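# Move four cartons onto the low platform by suction

## Task

Get all four cartons lying flat on the low platform, none on top of another and none sticking out past an edge, each keeping the face that was up at the start still up. A carton counts only if it stays put without the robot holding it. At the end, release everything and move the tool away.

## Robot and tools

Robot: a single 7-joint arm carrying a vacuum suction cup, with one wrist camera, cam_wrist (616x616 fisheye). There is one arm, so every command describes one tool pose.

Frame: all positions and orientations are in the scene frame. Its origin is on the table surface under the arm's base. +z is up, and +y is to the left when facing along +x. Distances are in metres. Orientations are quaternions written w first (qw, qx, qy, qz). The controlled point is the cup point, the centre of the cup's rim when it is free. The cup points along this point's own +z axis, so a downward-facing cup has local +z pointing at the table. About 4 cm behind the rim, the tool body and camera stick out up to roughly 9 cm sideways. Keep that clearance from cartons and the platform. The printed position can be somewhat off, more so when the arm reaches far.

The row format, used by every moving command: 8 plain numbers [x, y, z, qw, qx, qy, qz, suction]. The first seven are an absolute target pose for the cup point in the scene frame, not an offset. The eighth is the suction setting in [-1, 1]. Any value above 0.01 switches vacuum on, and 0.01 or less switches it off. The setting persists until changed. Send the quaternion you want to hold in every row, rather than copying a drifted one from the last result.

execute_actions: the argument "actions" is a list holding at most one item, or nothing.
- An empty list only reports the current state.
- {"rows": [[8 numbers], ...], "steps": n} runs up to 15 control steps of 1/30 s each (15 by default). Each row covers one step, and the final row repeats if the rows run out.
- {"steps": n} with no rows waits up to 300 steps, counted from the previous result.
- An optional "pictures" boolean turns camera images on or off. They come by default.
Each target must lie within 0.6 m of the last reported position on every axis of the cup point's frame, or the whole call is refused and nothing moves. On every step the controller also limits the command to 70 mm and 16 degrees from the measured pose. A distant target therefore needs several calls. After a call ends, the arm continues only toward the last clipped pose. If position and orientation conflict, position wins.

move: "target" is one row, an absolute pose plus suction. "speed" is in m/s, from 0.002 to 0.5 (default 0.25), and turning is allowed up to twice that in rad/s. The path is a straight line lasting 0.5 to 10 s, and it is cut off at 10 s. It does not avoid obstacles, and the real arm may lag, wander or overshoot the speed, especially near full extension. Suction is applied at the start. The result adds a "move:" line. done means it stopped near the target; other endings include off_target, moving, held and fault. limits=paced means the pose was clipped, and limits=held means some steps were blocked. After blocked steps the arm can surge fast. The distance to the target is also given.

wait: "seconds" from 0 to 10. It sends nothing new and lets the simulation run.

zoom_image: "camera" must be "cam_wrist", and "region" is [x0, y0, x1, y1] in image pixels from the top-left corner, at most 504x504. It returns a closer view of the latest image.

finished_scene: "scene" is the integer number of the current scene. A reply with no tool call also ends things.

Reading results: the state line shows end_effector_position and end_effector_quat_wxyz. "pose unreachable" and HELD mark steps that the clearance check altered or blocked (the base mount counts as arm). "Hand target" is where the controller is currently driving. suction_measured shows the vacuum level: near 0 means no seal, and 0.83 or more means an airtight grip. part_present switches to 1 at 0.50 and back to 0 below 0.45. Joint torques are listed in joint order, with offsets and noise. Camera calibration lines report intrinsics and T_world_to_cam, and changed values are listed. MOTOR HOT appears from 60 °C. At 75 °C an OVER-TEMPERATURE FAULT makes the arm sag.

Gripping: turn suction on and press the 36 mm rim flat onto a smooth face of the carton, fully inside its edges, away from seams or holes. Under vacuum the cup shrinks, so a held carton rides up to about 12 mm nearer the tool. Vacuum alone can lift a resting carton. To release, set the carton down on its support first, then switch suction off. Lift at least 15 mm to break contact. If the cup seals on the table, switch suction off to free it.

Cautions: fast moves and targets pushed far beyond the contact point hit harder. Contact torque reaching a joint's load limit (51.3 N m for the first four joints, 32.3 for the last three) stops the arm for 10 s. Avoid drops, slams and hard presses, and never let anything leave the table, because that fails the task. Loose items may be nudged now and then, so check the scene before finishing. The simulation keeps running while replies are being written, and holding a load heats the motors.

Each tool is called after "Call:" as name(argument=value, ...), one argument or row to a line, values as JSON.

## Session

Call:
execute_actions(
  actions=[],
)

Scene clock: 0.00 s of 9600.00 s.
end_effector_position=(+0.4492, -0.0176, +0.2240) suction_measured=0.00 part_present=0 end_effector_quat_wxyz=(+0.001, +0.016, +1.000, +0.002)
Joint positions: [-0.057  0.432 -0.001  1.658  0.002  1.051  3.09 ]
Joint velocities: [-0.    -0.     0.001  0.    -0.    -0.    -0.001]
Joint torques (N m, as the joint torque sensors report them, + toward a larger angle): no reading
Hand target: +0.449, -0.018, +0.224; +0.001, +0.016, +1.000, +0.002
camera_calibration (this result's frames):
cam_wrist: T_world_to_cam=[[-0.052985, -0.998146, 0.0299488, 0.0123437], [-0.900518, 0.0607212, 0.430559, 0.332929], [-0.431579, -0.0041563, -0.902065, 0.473331], [0, 0, 0, 1]] pos_world=[0.504743, -0.00592772, 0.28326]

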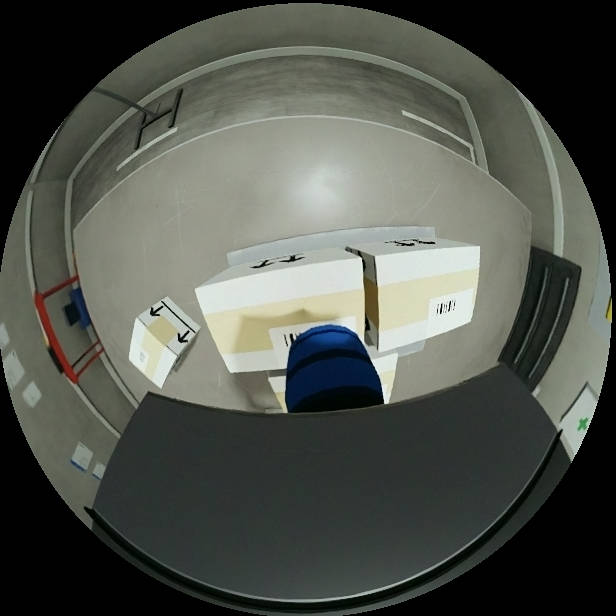

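Call:
move(
  target=[0.29,-0.03,0.42,0,0,1,0,0],
)

Call:
zoom_image(
  camera="cam_wrist",
  region=[140,130,420,330],
)

Scene clock: 4.10 s of 9600.00 s.
end_effector_position=(+0.2903, -0.0306, +0.4199) suction_measured=0.00 part_present=0 end_effector_quat_wxyz=(-0.000, +0.000, +1.000, -0.000)
Joint positions: [-0.038 -0.053  0.006  1.617  0.005  1.58   3.149]
Joint velocities: [-0.    -0.003  0.001 -0.002  0.     0.002 -0.   ]
Joint torques (N m, as the joint torque sensors report them, + toward a larger angle): [-0.21 -6.6  -0.8  -8.2   0.21 -0.02 -0.22]
Hand target: +0.290, -0.031, +0.420; -0.000, +0.000, +1.000, -0.000
Off the commanded pose: 0.001 m, 0 deg.
move: done
camera_calibration (this result's frames):
cam_wrist: T_world_to_cam=[[-0.0208316, -0.999189, 0.034449, -0.0261311], [-0.90089, 0.0337017, 0.432736, 0.104668], [-0.433547, -0.0220202, -0.900862, 0.58088], [0, 0, 0, 1]] pos_world=[0.345589, -0.0168463, 0.4789]

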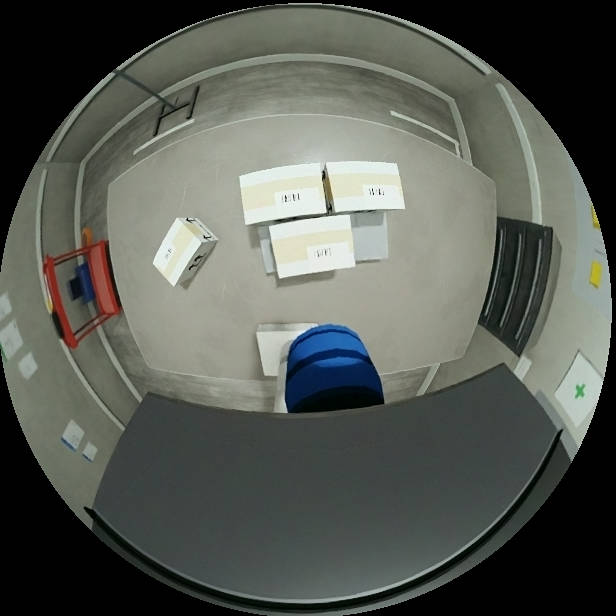

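Region (140, 130, 420, 330) of cam_wrist's 616x616 image, scaled by 1.800, with more detail than that image has; it fills the top 360 rows of this view, and the rest is white.

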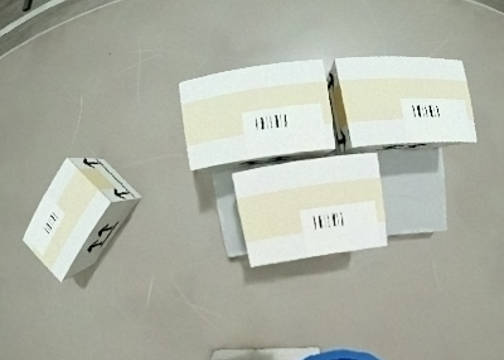

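Call:
move(
  target=[0.29,-0.062,0.175,0,-0.066,0.998,0,0],
)

Call:
move(
  target=[0.29,-0.062,0.143,0,-0.066,0.998,0,1],
  speed=0.025,
)

Scene clock: 22.23 s of 9600.00 s.
end_effector_position=(+0.2898, -0.0617, +0.1753) suction_measured=0.00 part_present=0 end_effector_quat_wxyz=(+0.000, -0.067, +0.998, +0.000)
Joint positions: [ 0.036  0.205  0.052  2.207 -0.01   0.731  3.409]
Joint velocities: [ 0.001  0.007 -0.     0.001 -0.001 -0.001  0.001]
Joint torques (N m, as the joint torque sensors report them, + toward a larger angle): [-0.03 -9.17 -0.66 -5.32  0.13 -0.17 -0.36]
Hand target: +0.290, -0.062, +0.175; -0.000, -0.067, +0.998, +0.000
Off the commanded pose: 0.000 m, 0 deg.
After step 90, 13.57 s passed at rest.
move: done
camera_calibration (this result's frames):
cam_wrist: T_world_to_cam=[[0.112802, -0.993073, 0.0329027, -0.0869184], [-0.897674, -0.0876573, 0.431854, 0.202787], [-0.425978, -0.0782498, -0.901343, 0.354072], [0, 0, 0, 1]] pos_world=[0.342668, -0.0408345, 0.234425]

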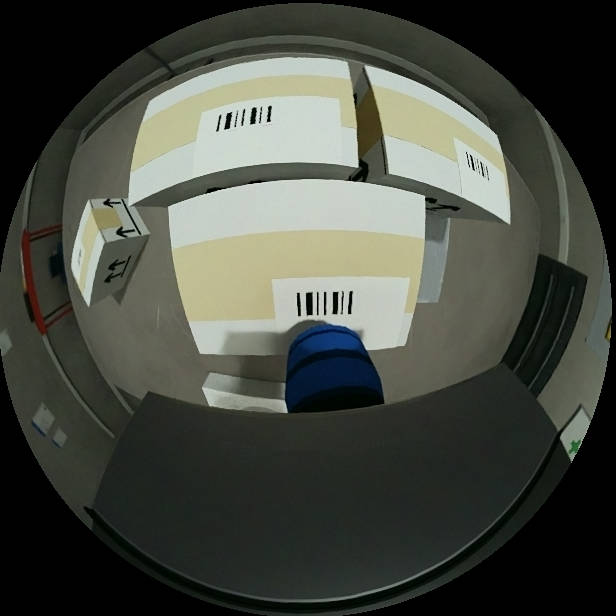

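Scene clock: 23.80 s of 9600.00 s.
end_effector_position=(+0.2901, -0.0620, +0.1432) suction_measured=0.93 part_present=1 end_effector_quat_wxyz=(+0.000, -0.066, +0.998, +0.000)
Joint positions: [ 0.041  0.282  0.048  2.255 -0.016  0.606  3.414]
Joint velocities: [0.001 0.005 0.    0.004 0.001 0.001 0.001]
Joint torques (N m, as the joint torque sensors report them, + toward a larger angle): [ -0.17 -11.04  -0.45  -5.14   0.19  -0.16  -0.35]
Hand target: +0.290, -0.062, +0.143; +0.000, -0.066, +0.998, +0.000
Off the commanded pose: 0.000 m, 0 deg.
move: done
camera_calibration (this result's frames):
cam_wrist: T_world_to_cam=[[0.111661, -0.993183, 0.0334657, -0.0858639], [-0.897701, -0.0863684, 0.432057, 0.216934], [-0.426221, -0.0782862, -0.901225, 0.325251], [0, 0, 0, 1]] pos_world=[0.342958, -0.0410797, 0.20227]

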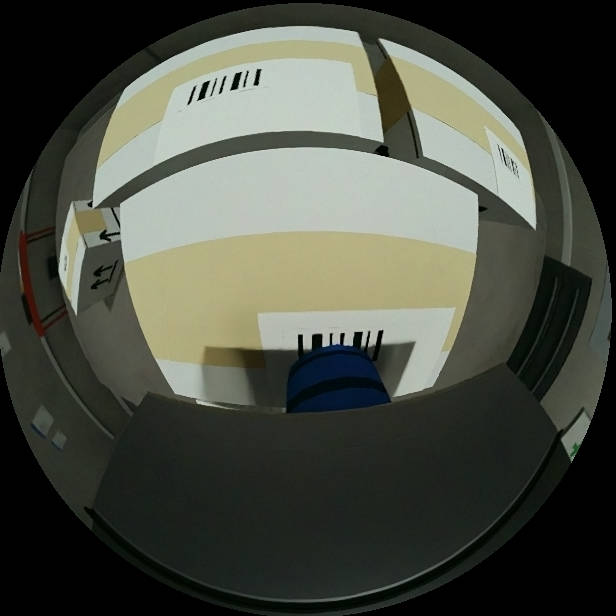

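Call:
move(
  target=[0.29,-0.062,0.153,0,-0.066,0.998,0,1],
  speed=0.06,
)

Call:
move(
  target=[0.2845,-0.021,0.153,0,-0.066,0.998,0,1],
  speed=0.1,
)

Call:
move(
  target=[0.2845,-0.021,0.139,0,-0.066,0.998,0,1],
  speed=0.025,
)

Scene clock: 31.77 s of 9600.00 s.
end_effector_position=(+0.2899, -0.0620, +0.1528) suction_measured=0.95 part_present=1 end_effector_quat_wxyz=(-0.000, -0.066, +0.998, -0.000)
Joint positions: [ 0.039  0.258  0.05   2.241 -0.014  0.644  3.411]
Joint velocities: [-0.001 -0.004  0.    -0.003  0.001  0.004 -0.   ]
Joint torques (N m, as the joint torque sensors report them, + toward a larger angle): [ -0.33 -10.61  -0.54  -5.46   0.02  -0.27  -0.2 ]
Hand target: +0.290, -0.062, +0.153; -0.000, -0.066, +0.998, -0.000
Off the commanded pose: 0.000 m, 0 deg.
After step 90, 4.27 s passed at rest.
move: done
camera_calibration (this result's frames):
cam_wrist: T_world_to_cam=[[0.111503, -0.993196, 0.033598, -0.0862202], [-0.897389, -0.0861081, 0.432756, 0.212458], [-0.426918, -0.0784043, -0.900885, 0.333997], [0, 0, 0, 1]] pos_world=[0.34286, -0.0411524, 0.211847]

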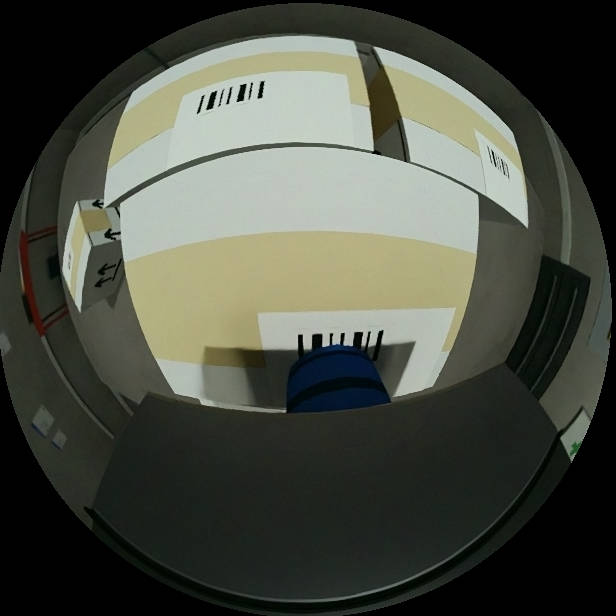

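Scene clock: 32.60 s of 9600.00 s.
end_effector_position=(+0.2843, -0.0213, +0.1530) suction_measured=0.95 part_present=1 end_effector_quat_wxyz=(-0.000, -0.066, +0.998, +0.000)
Joint positions: [-0.078  0.238  0.023  2.272 -0.002  0.634  3.259]
Joint velocities: [-0.008 -0.002 -0.004  0.     0.004 -0.001 -0.007]
Joint torques (N m, as the joint torque sensors report them, + toward a larger angle): [ -0.38 -10.28  -0.55  -5.5    0.22  -0.2   -0.32]
Hand target: +0.284, -0.021, +0.153; +0.000, -0.066, +0.998, +0.000
Off the commanded pose: 0.000 m, 0 deg.
move: done
camera_calibration (this result's frames):
cam_wrist: T_world_to_cam=[[0.110713, -0.993288, 0.0334996, -0.0449478], [-0.897591, -0.0854611, 0.432465, 0.211018], [-0.4267, -0.0779484, -0.901028, 0.334914], [0, 0, 0, 1]] pos_world=[0.337292, -0.000506188, 0.212015]

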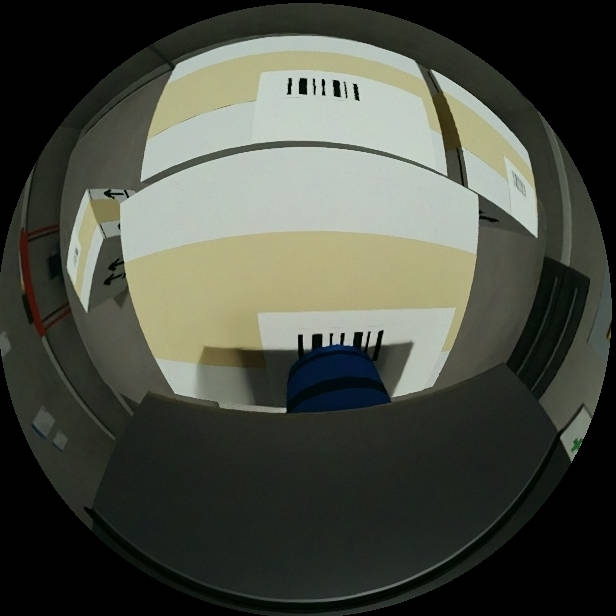

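Scene clock: 33.43 s of 9600.00 s.
end_effector_position=(+0.2845, -0.0210, +0.1392) suction_measured=0.95 part_present=1 end_effector_quat_wxyz=(+0.000, -0.066, +0.998, +0.000)
Joint positions: [-0.077  0.274  0.021  2.292 -0.003  0.578  3.259]
Joint velocities: [ 0.001  0.005 -0.003  0.002 -0.001 -0.003 -0.   ]
Joint torques (N m, as the joint torque sensors report them, + toward a larger angle): [ -0.25 -10.57  -0.55  -5.29   0.13  -0.15  -0.25]
Hand target: +0.284, -0.021, +0.139; +0.000, -0.066, +0.998, +0.000
Off the commanded pose: 0.000 m, 0 deg.
move: done
camera_calibration (this result's frames):
cam_wrist: T_world_to_cam=[[0.111589, -0.993189, 0.0335079, -0.044389], [-0.897682, -0.08628, 0.432114, 0.217247], [-0.42628, -0.0782988, -0.901196, 0.322496], [0, 0, 0, 1]] pos_world=[0.337446, -0.0000916039, 0.198244]

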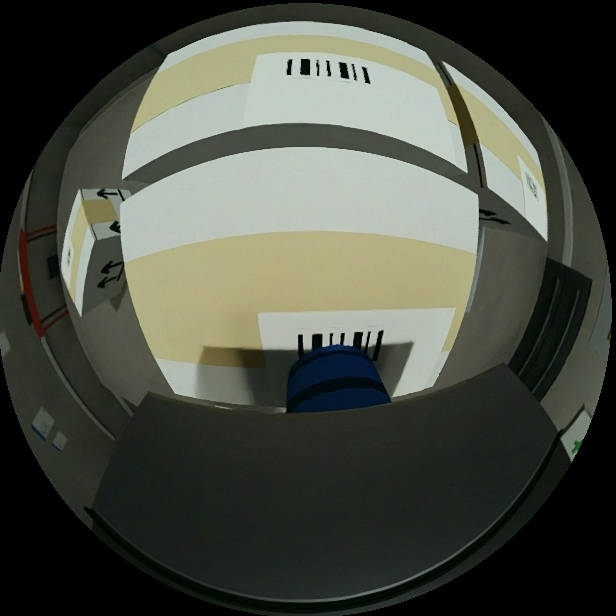

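Call:
move(
  target=[0.2845,-0.0195,0.1355,0,-0.066,0.998,0,1],
  speed=0.015,
)

Call:
execute_actions(
  actions=[
    {"rows":[[0.2845,-0.0195,0.141,0,-0.066,0.998,0,0]],"steps":10},
  ],
  pictures=false,
)

Call:
move(
  target=[0.2845,-0.0195,0.19,0,-0.066,0.998,0,0],
  speed=0.15,
)

Call:
move(
  target=[0.27,0.28,0.3,0,0,1,0,0],
)

Call:
zoom_image(
  camera="cam_wrist",
  region=[240,140,520,340],
)

Scene clock: 42.90 s of 9600.00 s.
end_effector_position=(+0.2845, -0.0197, +0.1358) suction_measured=0.95 part_present=1 end_effector_quat_wxyz=(+0.000, -0.066, +0.998, -0.000)
Joint positions: [-0.081  0.282  0.02   2.298 -0.003  0.563  3.254]
Joint velocities: [-0.001  0.     0.     0.     0.    -0.002 -0.002]
Joint torques (N m, as the joint torque sensors report them, + toward a larger angle): [-0.42 -9.72 -0.76 -4.78  0.12 -0.32 -0.21]
Hand target: +0.284, -0.019, +0.136; +0.000, -0.066, +0.998, +0.000
Off the commanded pose: 0.000 m, 0 deg.
After step 90, 5.77 s passed at rest.
move: done
camera_calibration (this result's frames):
cam_wrist: T_world_to_cam=[[0.111165, -0.993231, 0.0336917, -0.0428793], [-0.897838, -0.0858385, 0.431879, 0.218876], [-0.426064, -0.0782596, -0.901302, 0.319548], [0, 0, 0, 1]] pos_world=[0.337429, 0.00120656, 0.194926]

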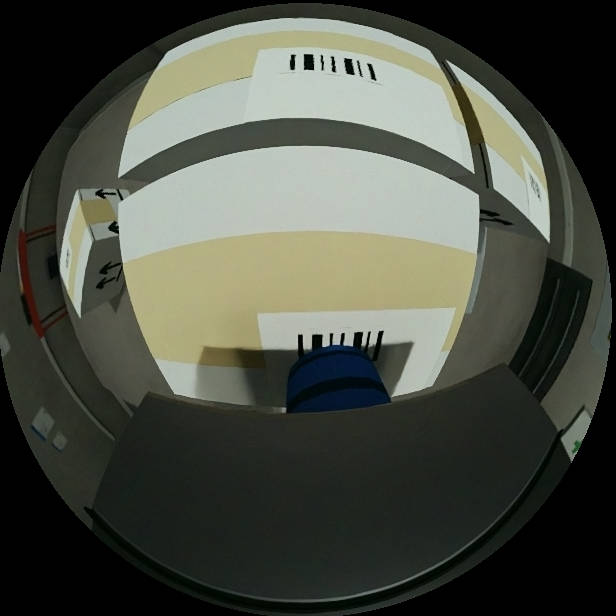

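Scene clock: 43.23 s of 9600.00 s.
end_effector_position=(+0.2846, -0.0196, +0.1415) suction_measured=0.00 part_present=0 end_effector_quat_wxyz=(+0.000, -0.066, +0.998, -0.000)
Joint positions: [-0.082  0.267  0.021  2.29  -0.002  0.586  3.253]
Joint velocities: [ 0.001 -0.008  0.001 -0.001  0.     0.006  0.   ]
Joint torques (N m, as the joint torque sensors report them, + toward a larger angle): [-0.32 -7.49 -0.77 -4.13  0.19 -0.7  -0.31]
Hand target: +0.285, -0.020, +0.141; -0.000, -0.066, +0.998, -0.000
Off the commanded pose: 0.000 m, 0 deg.
Steps of this call (steps 1 to 10: all 10 steps of this action). Readings (end_effector_position | what the end effector reports):
1: (+0.2847, -0.0196, +0.1362) | suction_measured=0.83 part_present=1
2: (+0.2850, -0.0195, +0.1378) | suction_measured=0.51 part_present=1
4: (+0.2847, -0.0196, +0.1399) | suction_measured=0.15 part_present=0
8: (+0.2845, -0.0196, +0.1412) | suction_measured=0.00 part_present=0
10: the state above

Scene clock: 44.33 s of 9600.00 s.
end_effector_position=(+0.2845, -0.0196, +0.1898) suction_measured=0.00 part_present=0 end_effector_quat_wxyz=(-0.000, -0.066, +0.998, -0.000)
Joint positions: [-0.087  0.153  0.024  2.21   0.001  0.781  3.249]
Joint velocities: [-0.001 -0.005  0.001 -0.002 -0.001  0.002 -0.   ]
Joint torques (N m, as the joint torque sensors report them, + toward a larger angle): [-0.26 -8.49 -0.53 -5.32  0.14 -0.12 -0.22]
Hand target: +0.285, -0.020, +0.190; -0.000, -0.066, +0.998, -0.000
Off the commanded pose: 0.000 m, 0 deg.
move: done
camera_calibration (this result's frames):
cam_wrist: T_world_to_cam=[[0.111376, -0.993199, 0.0339357, -0.0447561], [-0.897395, -0.0858451, 0.432796, 0.195252], [-0.426939, -0.0786568, -0.900853, 0.368314], [0, 0, 0, 1]] pos_world=[0.337451, 0.00128012, 0.248811]

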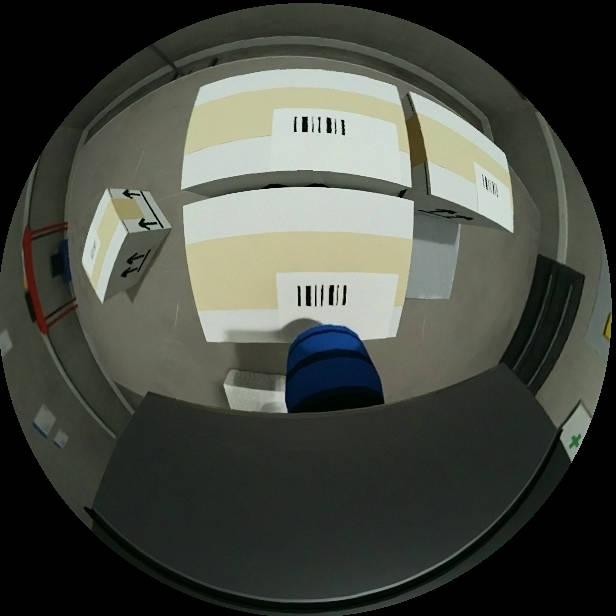

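Scene clock: 46.13 s of 9600.00 s.
end_effector_position=(+0.2697, +0.2797, +0.3002) suction_measured=0.00 part_present=0 end_effector_quat_wxyz=(+0.001, +0.001, +1.000, +0.000)
Joint positions: [-0.678  0.239 -0.291  1.688  0.074  1.228  2.194]
Joint velocities: [-0.005  0.01  -0.004 -0.006  0.003  0.004 -0.003]
Joint torques (N m, as the joint torque sensors report them, + toward a larger angle): [ -0.22 -11.31  -1.38  -6.9    0.12  -0.04  -0.22]
Hand target: +0.270, +0.280, +0.300; +0.000, +0.000, +1.000, +0.000
Off the commanded pose: 0.000 m, 0 deg.
move: done
camera_calibration (this result's frames):
cam_wrist: T_world_to_cam=[[-0.021618, -0.999236, 0.0325734, 0.288436], [-0.901652, 0.0335619, 0.431158, 0.128171], [-0.431922, -0.0200491, -0.901688, 0.470181], [0, 0, 0, 1]] pos_world=[0.324882, 0.293341, 0.359299]

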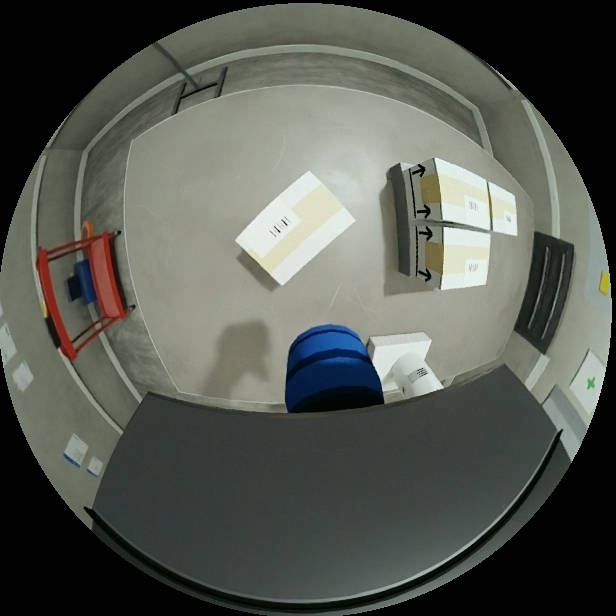

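Region (240, 140, 520, 340) of cam_wrist's 616x616 image, scaled by 1.800, with more detail than that image has; it fills the top 360 rows of this view, and the rest is white.

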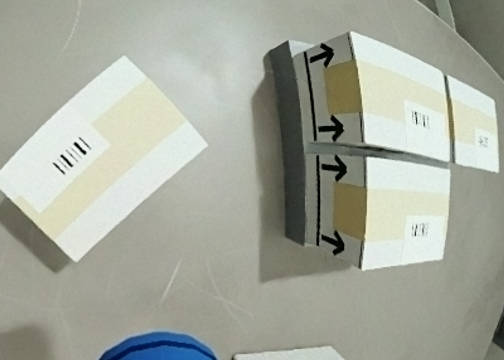

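Call:
move(
  target=[0.334,0.324,0.125,0,-0.355,0.935,0,0],
)

Call:
move(
  target=[0.334,0.324,0.101,0,-0.355,0.935,0,1],
  speed=0.025,
)

Scene clock: 54.00 s of 9600.00 s.
end_effector_position=(+0.3336, +0.3244, +0.1253) suction_measured=0.00 part_present=0 end_effector_quat_wxyz=(+0.000, -0.355, +0.935, +0.001)
Joint positions: [-0.624  0.634 -0.365  1.723  0.288  0.842  2.789]
Joint velocities: [ 0.001  0.005  0.002 -0.001 -0.001 -0.001  0.001]
Joint torques (N m, as the joint torque sensors report them, + toward a larger angle): [ -0.3  -16.8   -2.13  -5.7    0.14  -0.16  -0.23]
Hand target: +0.334, +0.324, +0.125; -0.000, -0.355, +0.935, +0.001
Off the commanded pose: 0.001 m, 0 deg.
After step 90, 2.93 s passed at rest.
move: done
camera_calibration (this result's frames):
cam_wrist: T_world_to_cam=[[0.648373, -0.760626, 0.0325751, 0.0391981], [-0.695438, -0.574308, 0.431899, 0.387912], [-0.309805, -0.302685, -0.901334, 0.39192], [0, 0, 0, 1]] pos_world=[0.365773, 0.371225, 0.184435]

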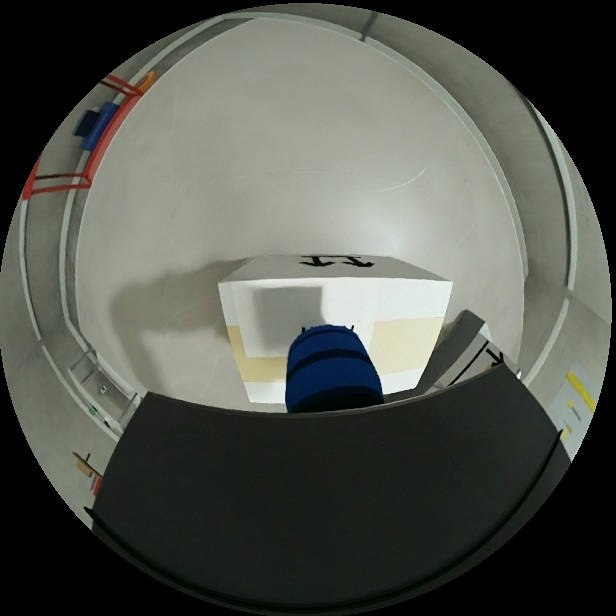

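Scene clock: 55.33 s of 9600.00 s.
end_effector_position=(+0.3336, +0.3237, +0.1003) suction_measured=0.66 part_present=1 end_effector_quat_wxyz=(-0.001, -0.355, +0.935, -0.000)
Joint positions: [-0.635  0.676 -0.349  1.744  0.309  0.782  2.771]
Joint velocities: [-0.003 -0.009 -0.004 -0.009  0.002  0.001  0.   ]
Joint torques (N m, as the joint torque sensors report them, + toward a larger angle): [ -0.31 -19.52  -2.34  -6.44   0.03   0.06  -0.22]
Hand target: +0.334, +0.324, +0.101; -0.000, -0.355, +0.935, +0.000
Off the commanded pose: 0.001 m, 0 deg.
move: done
camera_calibration (this result's frames):
cam_wrist: T_world_to_cam=[[0.648086, -0.760839, 0.0332785, 0.0396095], [-0.695176, -0.573179, 0.433816, 0.397688], [-0.310989, -0.304284, -0.900387, 0.369966], [0, 0, 0, 1]] pos_world=[0.365849, 0.370658, 0.159271]

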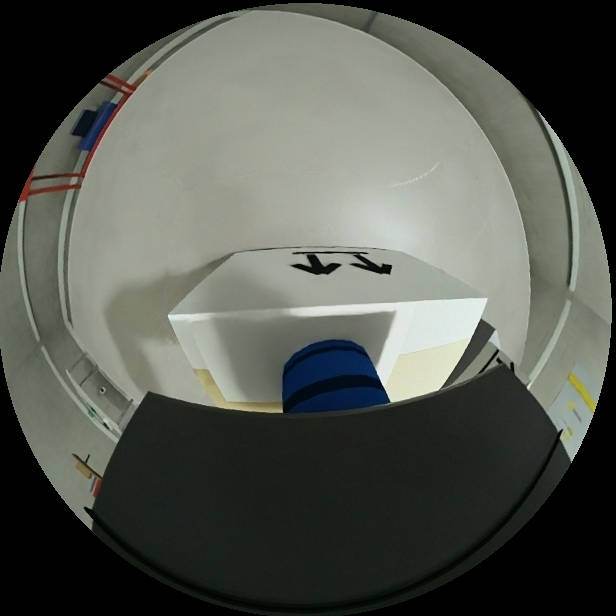

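Call:
move(
  target=[0.334,0.324,0.26,0,-0.355,0.935,0,1],
  speed=0.15,
)

Scene clock: 59.67 s of 9600.00 s.
end_effector_position=(+0.3343, +0.3240, +0.2599) suction_measured=0.95 part_present=1 end_effector_quat_wxyz=(+0.000, -0.355, +0.935, -0.000)
Joint positions: [-0.594  0.461 -0.41   1.52   0.193  1.205  2.872]
Joint velocities: [-0.001 -0.001 -0.    -0.003 -0.001  0.002  0.001]
Joint torques (N m, as the joint torque sensors report them, + toward a larger angle): [ -0.17 -17.21  -2.23  -8.79   0.17  -0.07  -0.28]
Hand target: +0.334, +0.324, +0.260; +0.000, -0.355, +0.935, -0.000
Off the commanded pose: 0.000 m, 0 deg.
move: done
camera_calibration (this result's frames):
cam_wrist: T_world_to_cam=[[0.647739, -0.761086, 0.0343728, 0.0339392], [-0.696259, -0.573044, 0.432255, 0.329852], [-0.309286, -0.303921, -0.901096, 0.513437], [0, 0, 0, 1]] pos_world=[0.366477, 0.370894, 0.31891]

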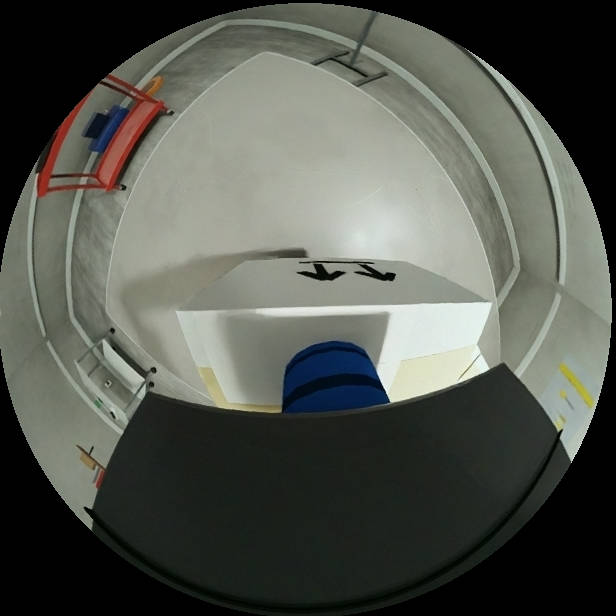

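Call:
move(
  target=[0.349,-0.149,0.265,0,-0.066,0.998,0,1],
)

Call:
move(
  target=[0.349,-0.149,0.155,0,-0.066,0.998,0,1],
  speed=0.08,
)

Scene clock: 78.53 s of 9600.00 s.
end_effector_position=(+0.3502, -0.1488, +0.2652) suction_measured=0.95 part_present=1 end_effector_quat_wxyz=(-0.000, -0.066, +0.998, -0.001)
Joint positions: [0.279 0.237 0.013 1.799 0.003 1.106 3.604]
Joint velocities: [ 0.006  0.006  0.007 -0.002 -0.004  0.001  0.003]
Joint torques (N m, as the joint torque sensors report them, + toward a larger angle): [ -0.58 -13.19  -0.79  -8.47   0.32  -0.17  -0.41]
Hand target: +0.350, -0.149, +0.265; -0.001, -0.066, +0.998, -0.000
Off the commanded pose: 0.001 m, 0 deg.
After step 90, 13.50 s passed at rest.
move: done
camera_calibration (this result's frames):
cam_wrist: T_world_to_cam=[[0.112394, -0.993056, 0.0347481, -0.183532], [-0.8973, -0.0864093, 0.432882, 0.210348], [-0.426873, -0.0798328, -0.900781, 0.453889], [0, 0, 0, 1]] pos_world=[0.403126, -0.127847, 0.324176]

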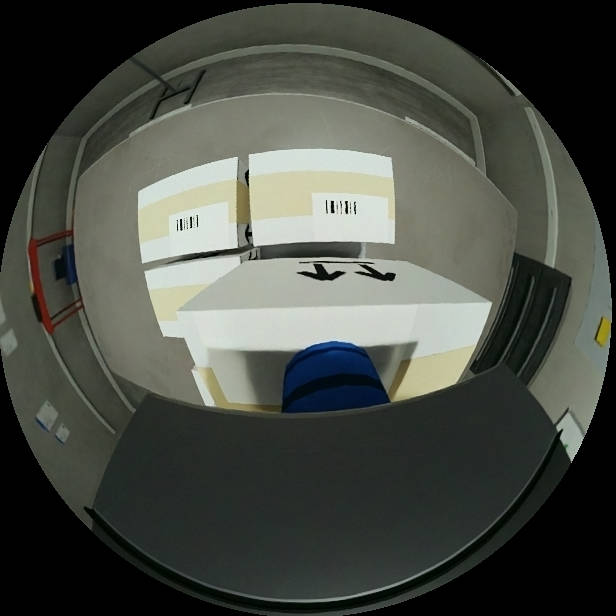

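Scene clock: 80.30 s of 9600.00 s.
end_effector_position=(+0.3490, -0.1488, +0.1552) suction_measured=0.95 part_present=1 end_effector_quat_wxyz=(+0.000, -0.066, +0.998, +0.000)
Joint positions: [0.287 0.4   0.007 1.99  0.002 0.752 3.606]
Joint velocities: [-0.001  0.004  0.001  0.001 -0.    -0.003  0.001]
Joint torques (N m, as the joint torque sensors report them, + toward a larger angle): [ -0.31 -15.    -0.32  -6.24   0.28   0.04  -0.31]
Hand target: +0.349, -0.149, +0.155; +0.000, -0.066, +0.998, +0.000
Off the commanded pose: 0.000 m, 0 deg.
move: done
camera_calibration (this result's frames):
cam_wrist: T_world_to_cam=[[0.111884, -0.993165, 0.03324, -0.179154], [-0.897764, -0.0866827, 0.431863, 0.257139], [-0.42603, -0.0781603, -0.901326, 0.354398], [0, 0, 0, 1]] pos_world=[0.401879, -0.12794, 0.214335]

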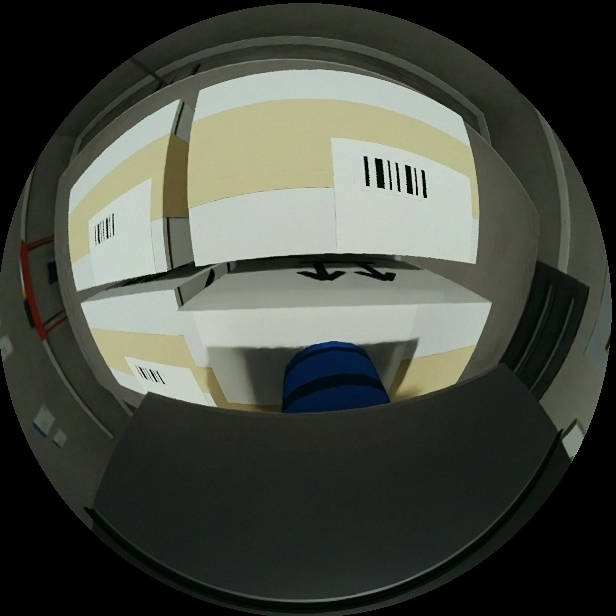

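Call:
move(
  target=[0.349,-0.149,0.135,0,-0.066,0.998,0,1],
  speed=0.025,
)

Call:
execute_actions(
  actions=[
    {"rows":[[0.349,-0.149,0.141,0,-0.066,0.998,0,0]],"steps":10},
  ],
  pictures=false,
)

Call:
move(
  target=[0.349,-0.149,0.185,0,-0.066,0.998,0,0],
  speed=0.15,
)

Call:
move(
  target=[0.17,-0.33,0.3,0,0.2,0.98,0,0],
)

Call:
zoom_image(
  camera="cam_wrist",
  region=[80,120,320,360],
)

Scene clock: 86.23 s of 9600.00 s.
end_effector_position=(+0.3495, -0.1488, +0.1356) suction_measured=0.95 part_present=1 end_effector_quat_wxyz=(+0.001, -0.066, +0.998, -0.000)
Joint positions: [0.288 0.439 0.006 2.013 0.003 0.689 3.605]
Joint velocities: [-0.002  0.001 -0.002  0.001 -0.    -0.004 -0.   ]
Joint torques (N m, as the joint torque sensors report them, + toward a larger angle): [ -0.17 -13.91   0.14  -5.54   0.31  -0.3   -0.13]
Hand target: +0.349, -0.149, +0.135; +0.000, -0.066, +0.998, +0.000
Off the commanded pose: 0.001 m, 0 deg.
After step 90, 1.90 s passed at rest.
move: done
camera_calibration (this result's frames):
cam_wrist: T_world_to_cam=[[0.11189, -0.993146, 0.0337778, -0.178607], [-0.898143, -0.0865242, 0.431107, 0.266292], [-0.42523, -0.0785738, -0.901668, 0.336647], [0, 0, 0, 1]] pos_world=[0.402305, -0.127891, 0.194776]

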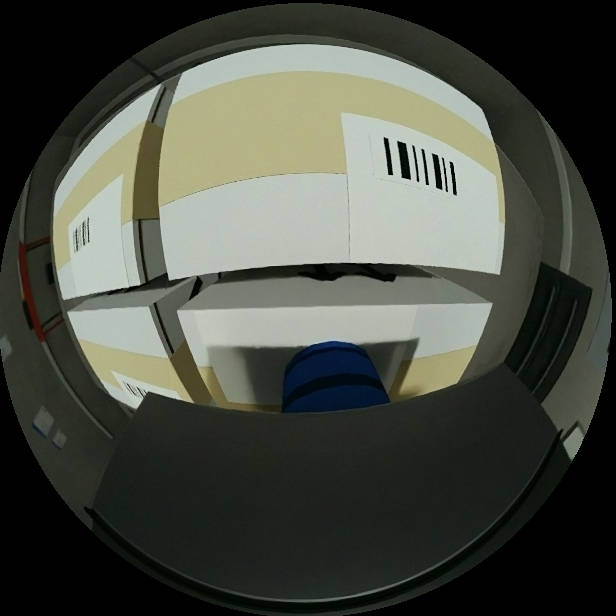

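Scene clock: 86.57 s of 9600.00 s.
end_effector_position=(+0.3503, -0.1490, +0.1422) suction_measured=0.00 part_present=0 end_effector_quat_wxyz=(+0.002, -0.066, +0.998, -0.001)
Joint positions: [0.287 0.426 0.006 2.006 0.003 0.707 3.605]
Joint velocities: [-0.001 -0.009  0.003 -0.001 -0.002  0.004  0.002]
Joint torques (N m, as the joint torque sensors report them, + toward a larger angle): [  0.08 -10.63  -0.06  -3.76   0.35  -0.39  -0.3 ]
Hand target: +0.349, -0.149, +0.141; -0.000, -0.066, +0.998, -0.000
Off the commanded pose: 0.002 m, 0 deg.
Steps of this call (steps 1 to 10: all 10 steps of this action). Readings (end_effector_position | what the end effector reports):
1: (+0.3496, -0.1488, +0.1359) | suction_measured=0.83 part_present=1
2: (+0.3494, -0.1489, +0.1375) | suction_measured=0.51 part_present=1
4: (+0.3496, -0.1489, +0.1400) | suction_measured=0.15 part_present=0
8: (+0.3503, -0.1490, +0.1419) | suction_measured=0.00 part_present=0
10: the state above

Scene clock: 87.63 s of 9600.00 s.
end_effector_position=(+0.3490, -0.1491, +0.1848) suction_measured=0.00 part_present=0 end_effector_quat_wxyz=(-0.000, -0.066, +0.998, -0.000)
Joint positions: [0.285 0.348 0.009 1.947 0.002 0.848 3.606]
Joint velocities: [-0.001 -0.002  0.002 -0.001  0.     0.002 -0.   ]
Joint torques (N m, as the joint torque sensors report them, + toward a larger angle): [ -0.26 -12.41  -0.49  -5.57   0.25   0.01  -0.31]
Hand target: +0.349, -0.149, +0.185; -0.000, -0.066, +0.998, -0.000
Off the commanded pose: 0.000 m, 0 deg.
move: done
camera_calibration (this result's frames):
cam_wrist: T_world_to_cam=[[0.111432, -0.993201, 0.0336742, -0.180325], [-0.897418, -0.0860146, 0.432715, 0.244155], [-0.426876, -0.0784381, -0.900902, 0.381196], [0, 0, 0, 1]] pos_world=[0.401926, -0.128198, 0.243843]

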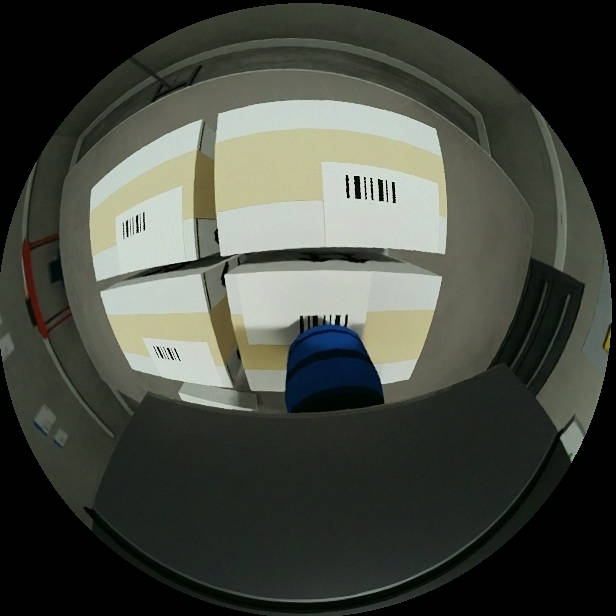

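Scene clock: 89.27 s of 9600.00 s.
end_effector_position=(+0.1706, -0.3304, +0.3000) suction_measured=0.00 part_present=0 end_effector_quat_wxyz=(-0.000, +0.200, +0.980, -0.000)
Joint positions: [ 0.722  0.182  0.31   1.758 -0.054  1.209  3.825]
Joint velocities: [ 0.003  0.004  0.003 -0.002 -0.003  0.001  0.002]
Joint torques (N m, as the joint torque sensors report them, + toward a larger angle): [ -0.37 -10.46  -0.11  -7.38   0.05  -0.15  -0.39]
Hand target: +0.170, -0.331, +0.300; -0.000, +0.200, +0.980, -0.000
Off the commanded pose: 0.001 m, 0 deg.
move: done
camera_calibration (this result's frames):
cam_wrist: T_world_to_cam=[[-0.410026, -0.911436, 0.0341017, -0.228612], [-0.815866, 0.383234, 0.433005, 0.159687], [-0.407726, 0.149721, -0.900746, 0.46667], [0, 0, 0, 1]] pos_world=[0.22682, -0.339433, 0.359002]

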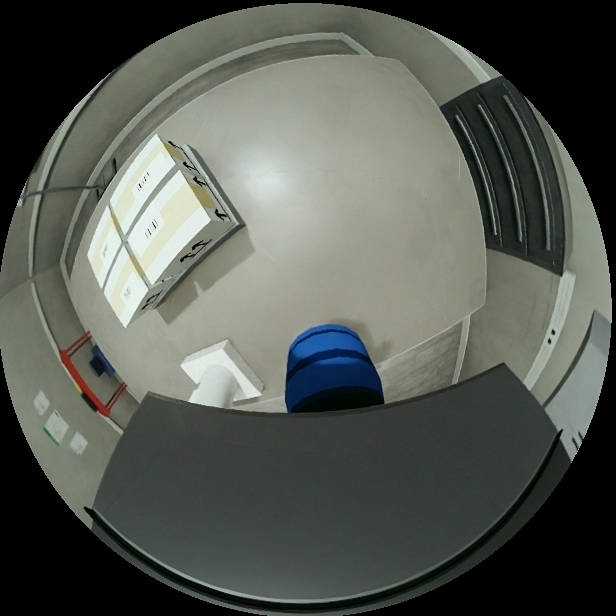

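Region (80, 120, 320, 360) of cam_wrist's 616x616 image, scaled by 2.100, with more detail than that image has.

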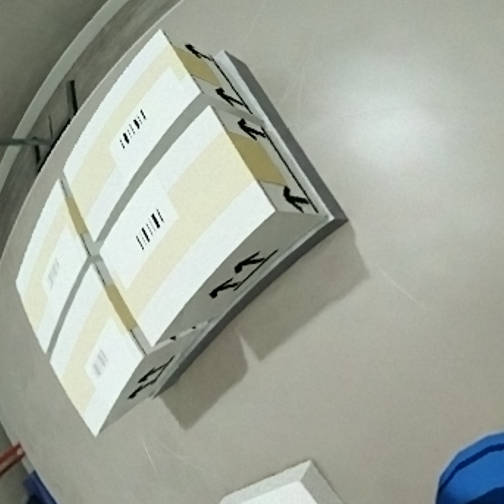

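Call:
finished_scene(
  scene=2,
)

The scene is finished: the task was done.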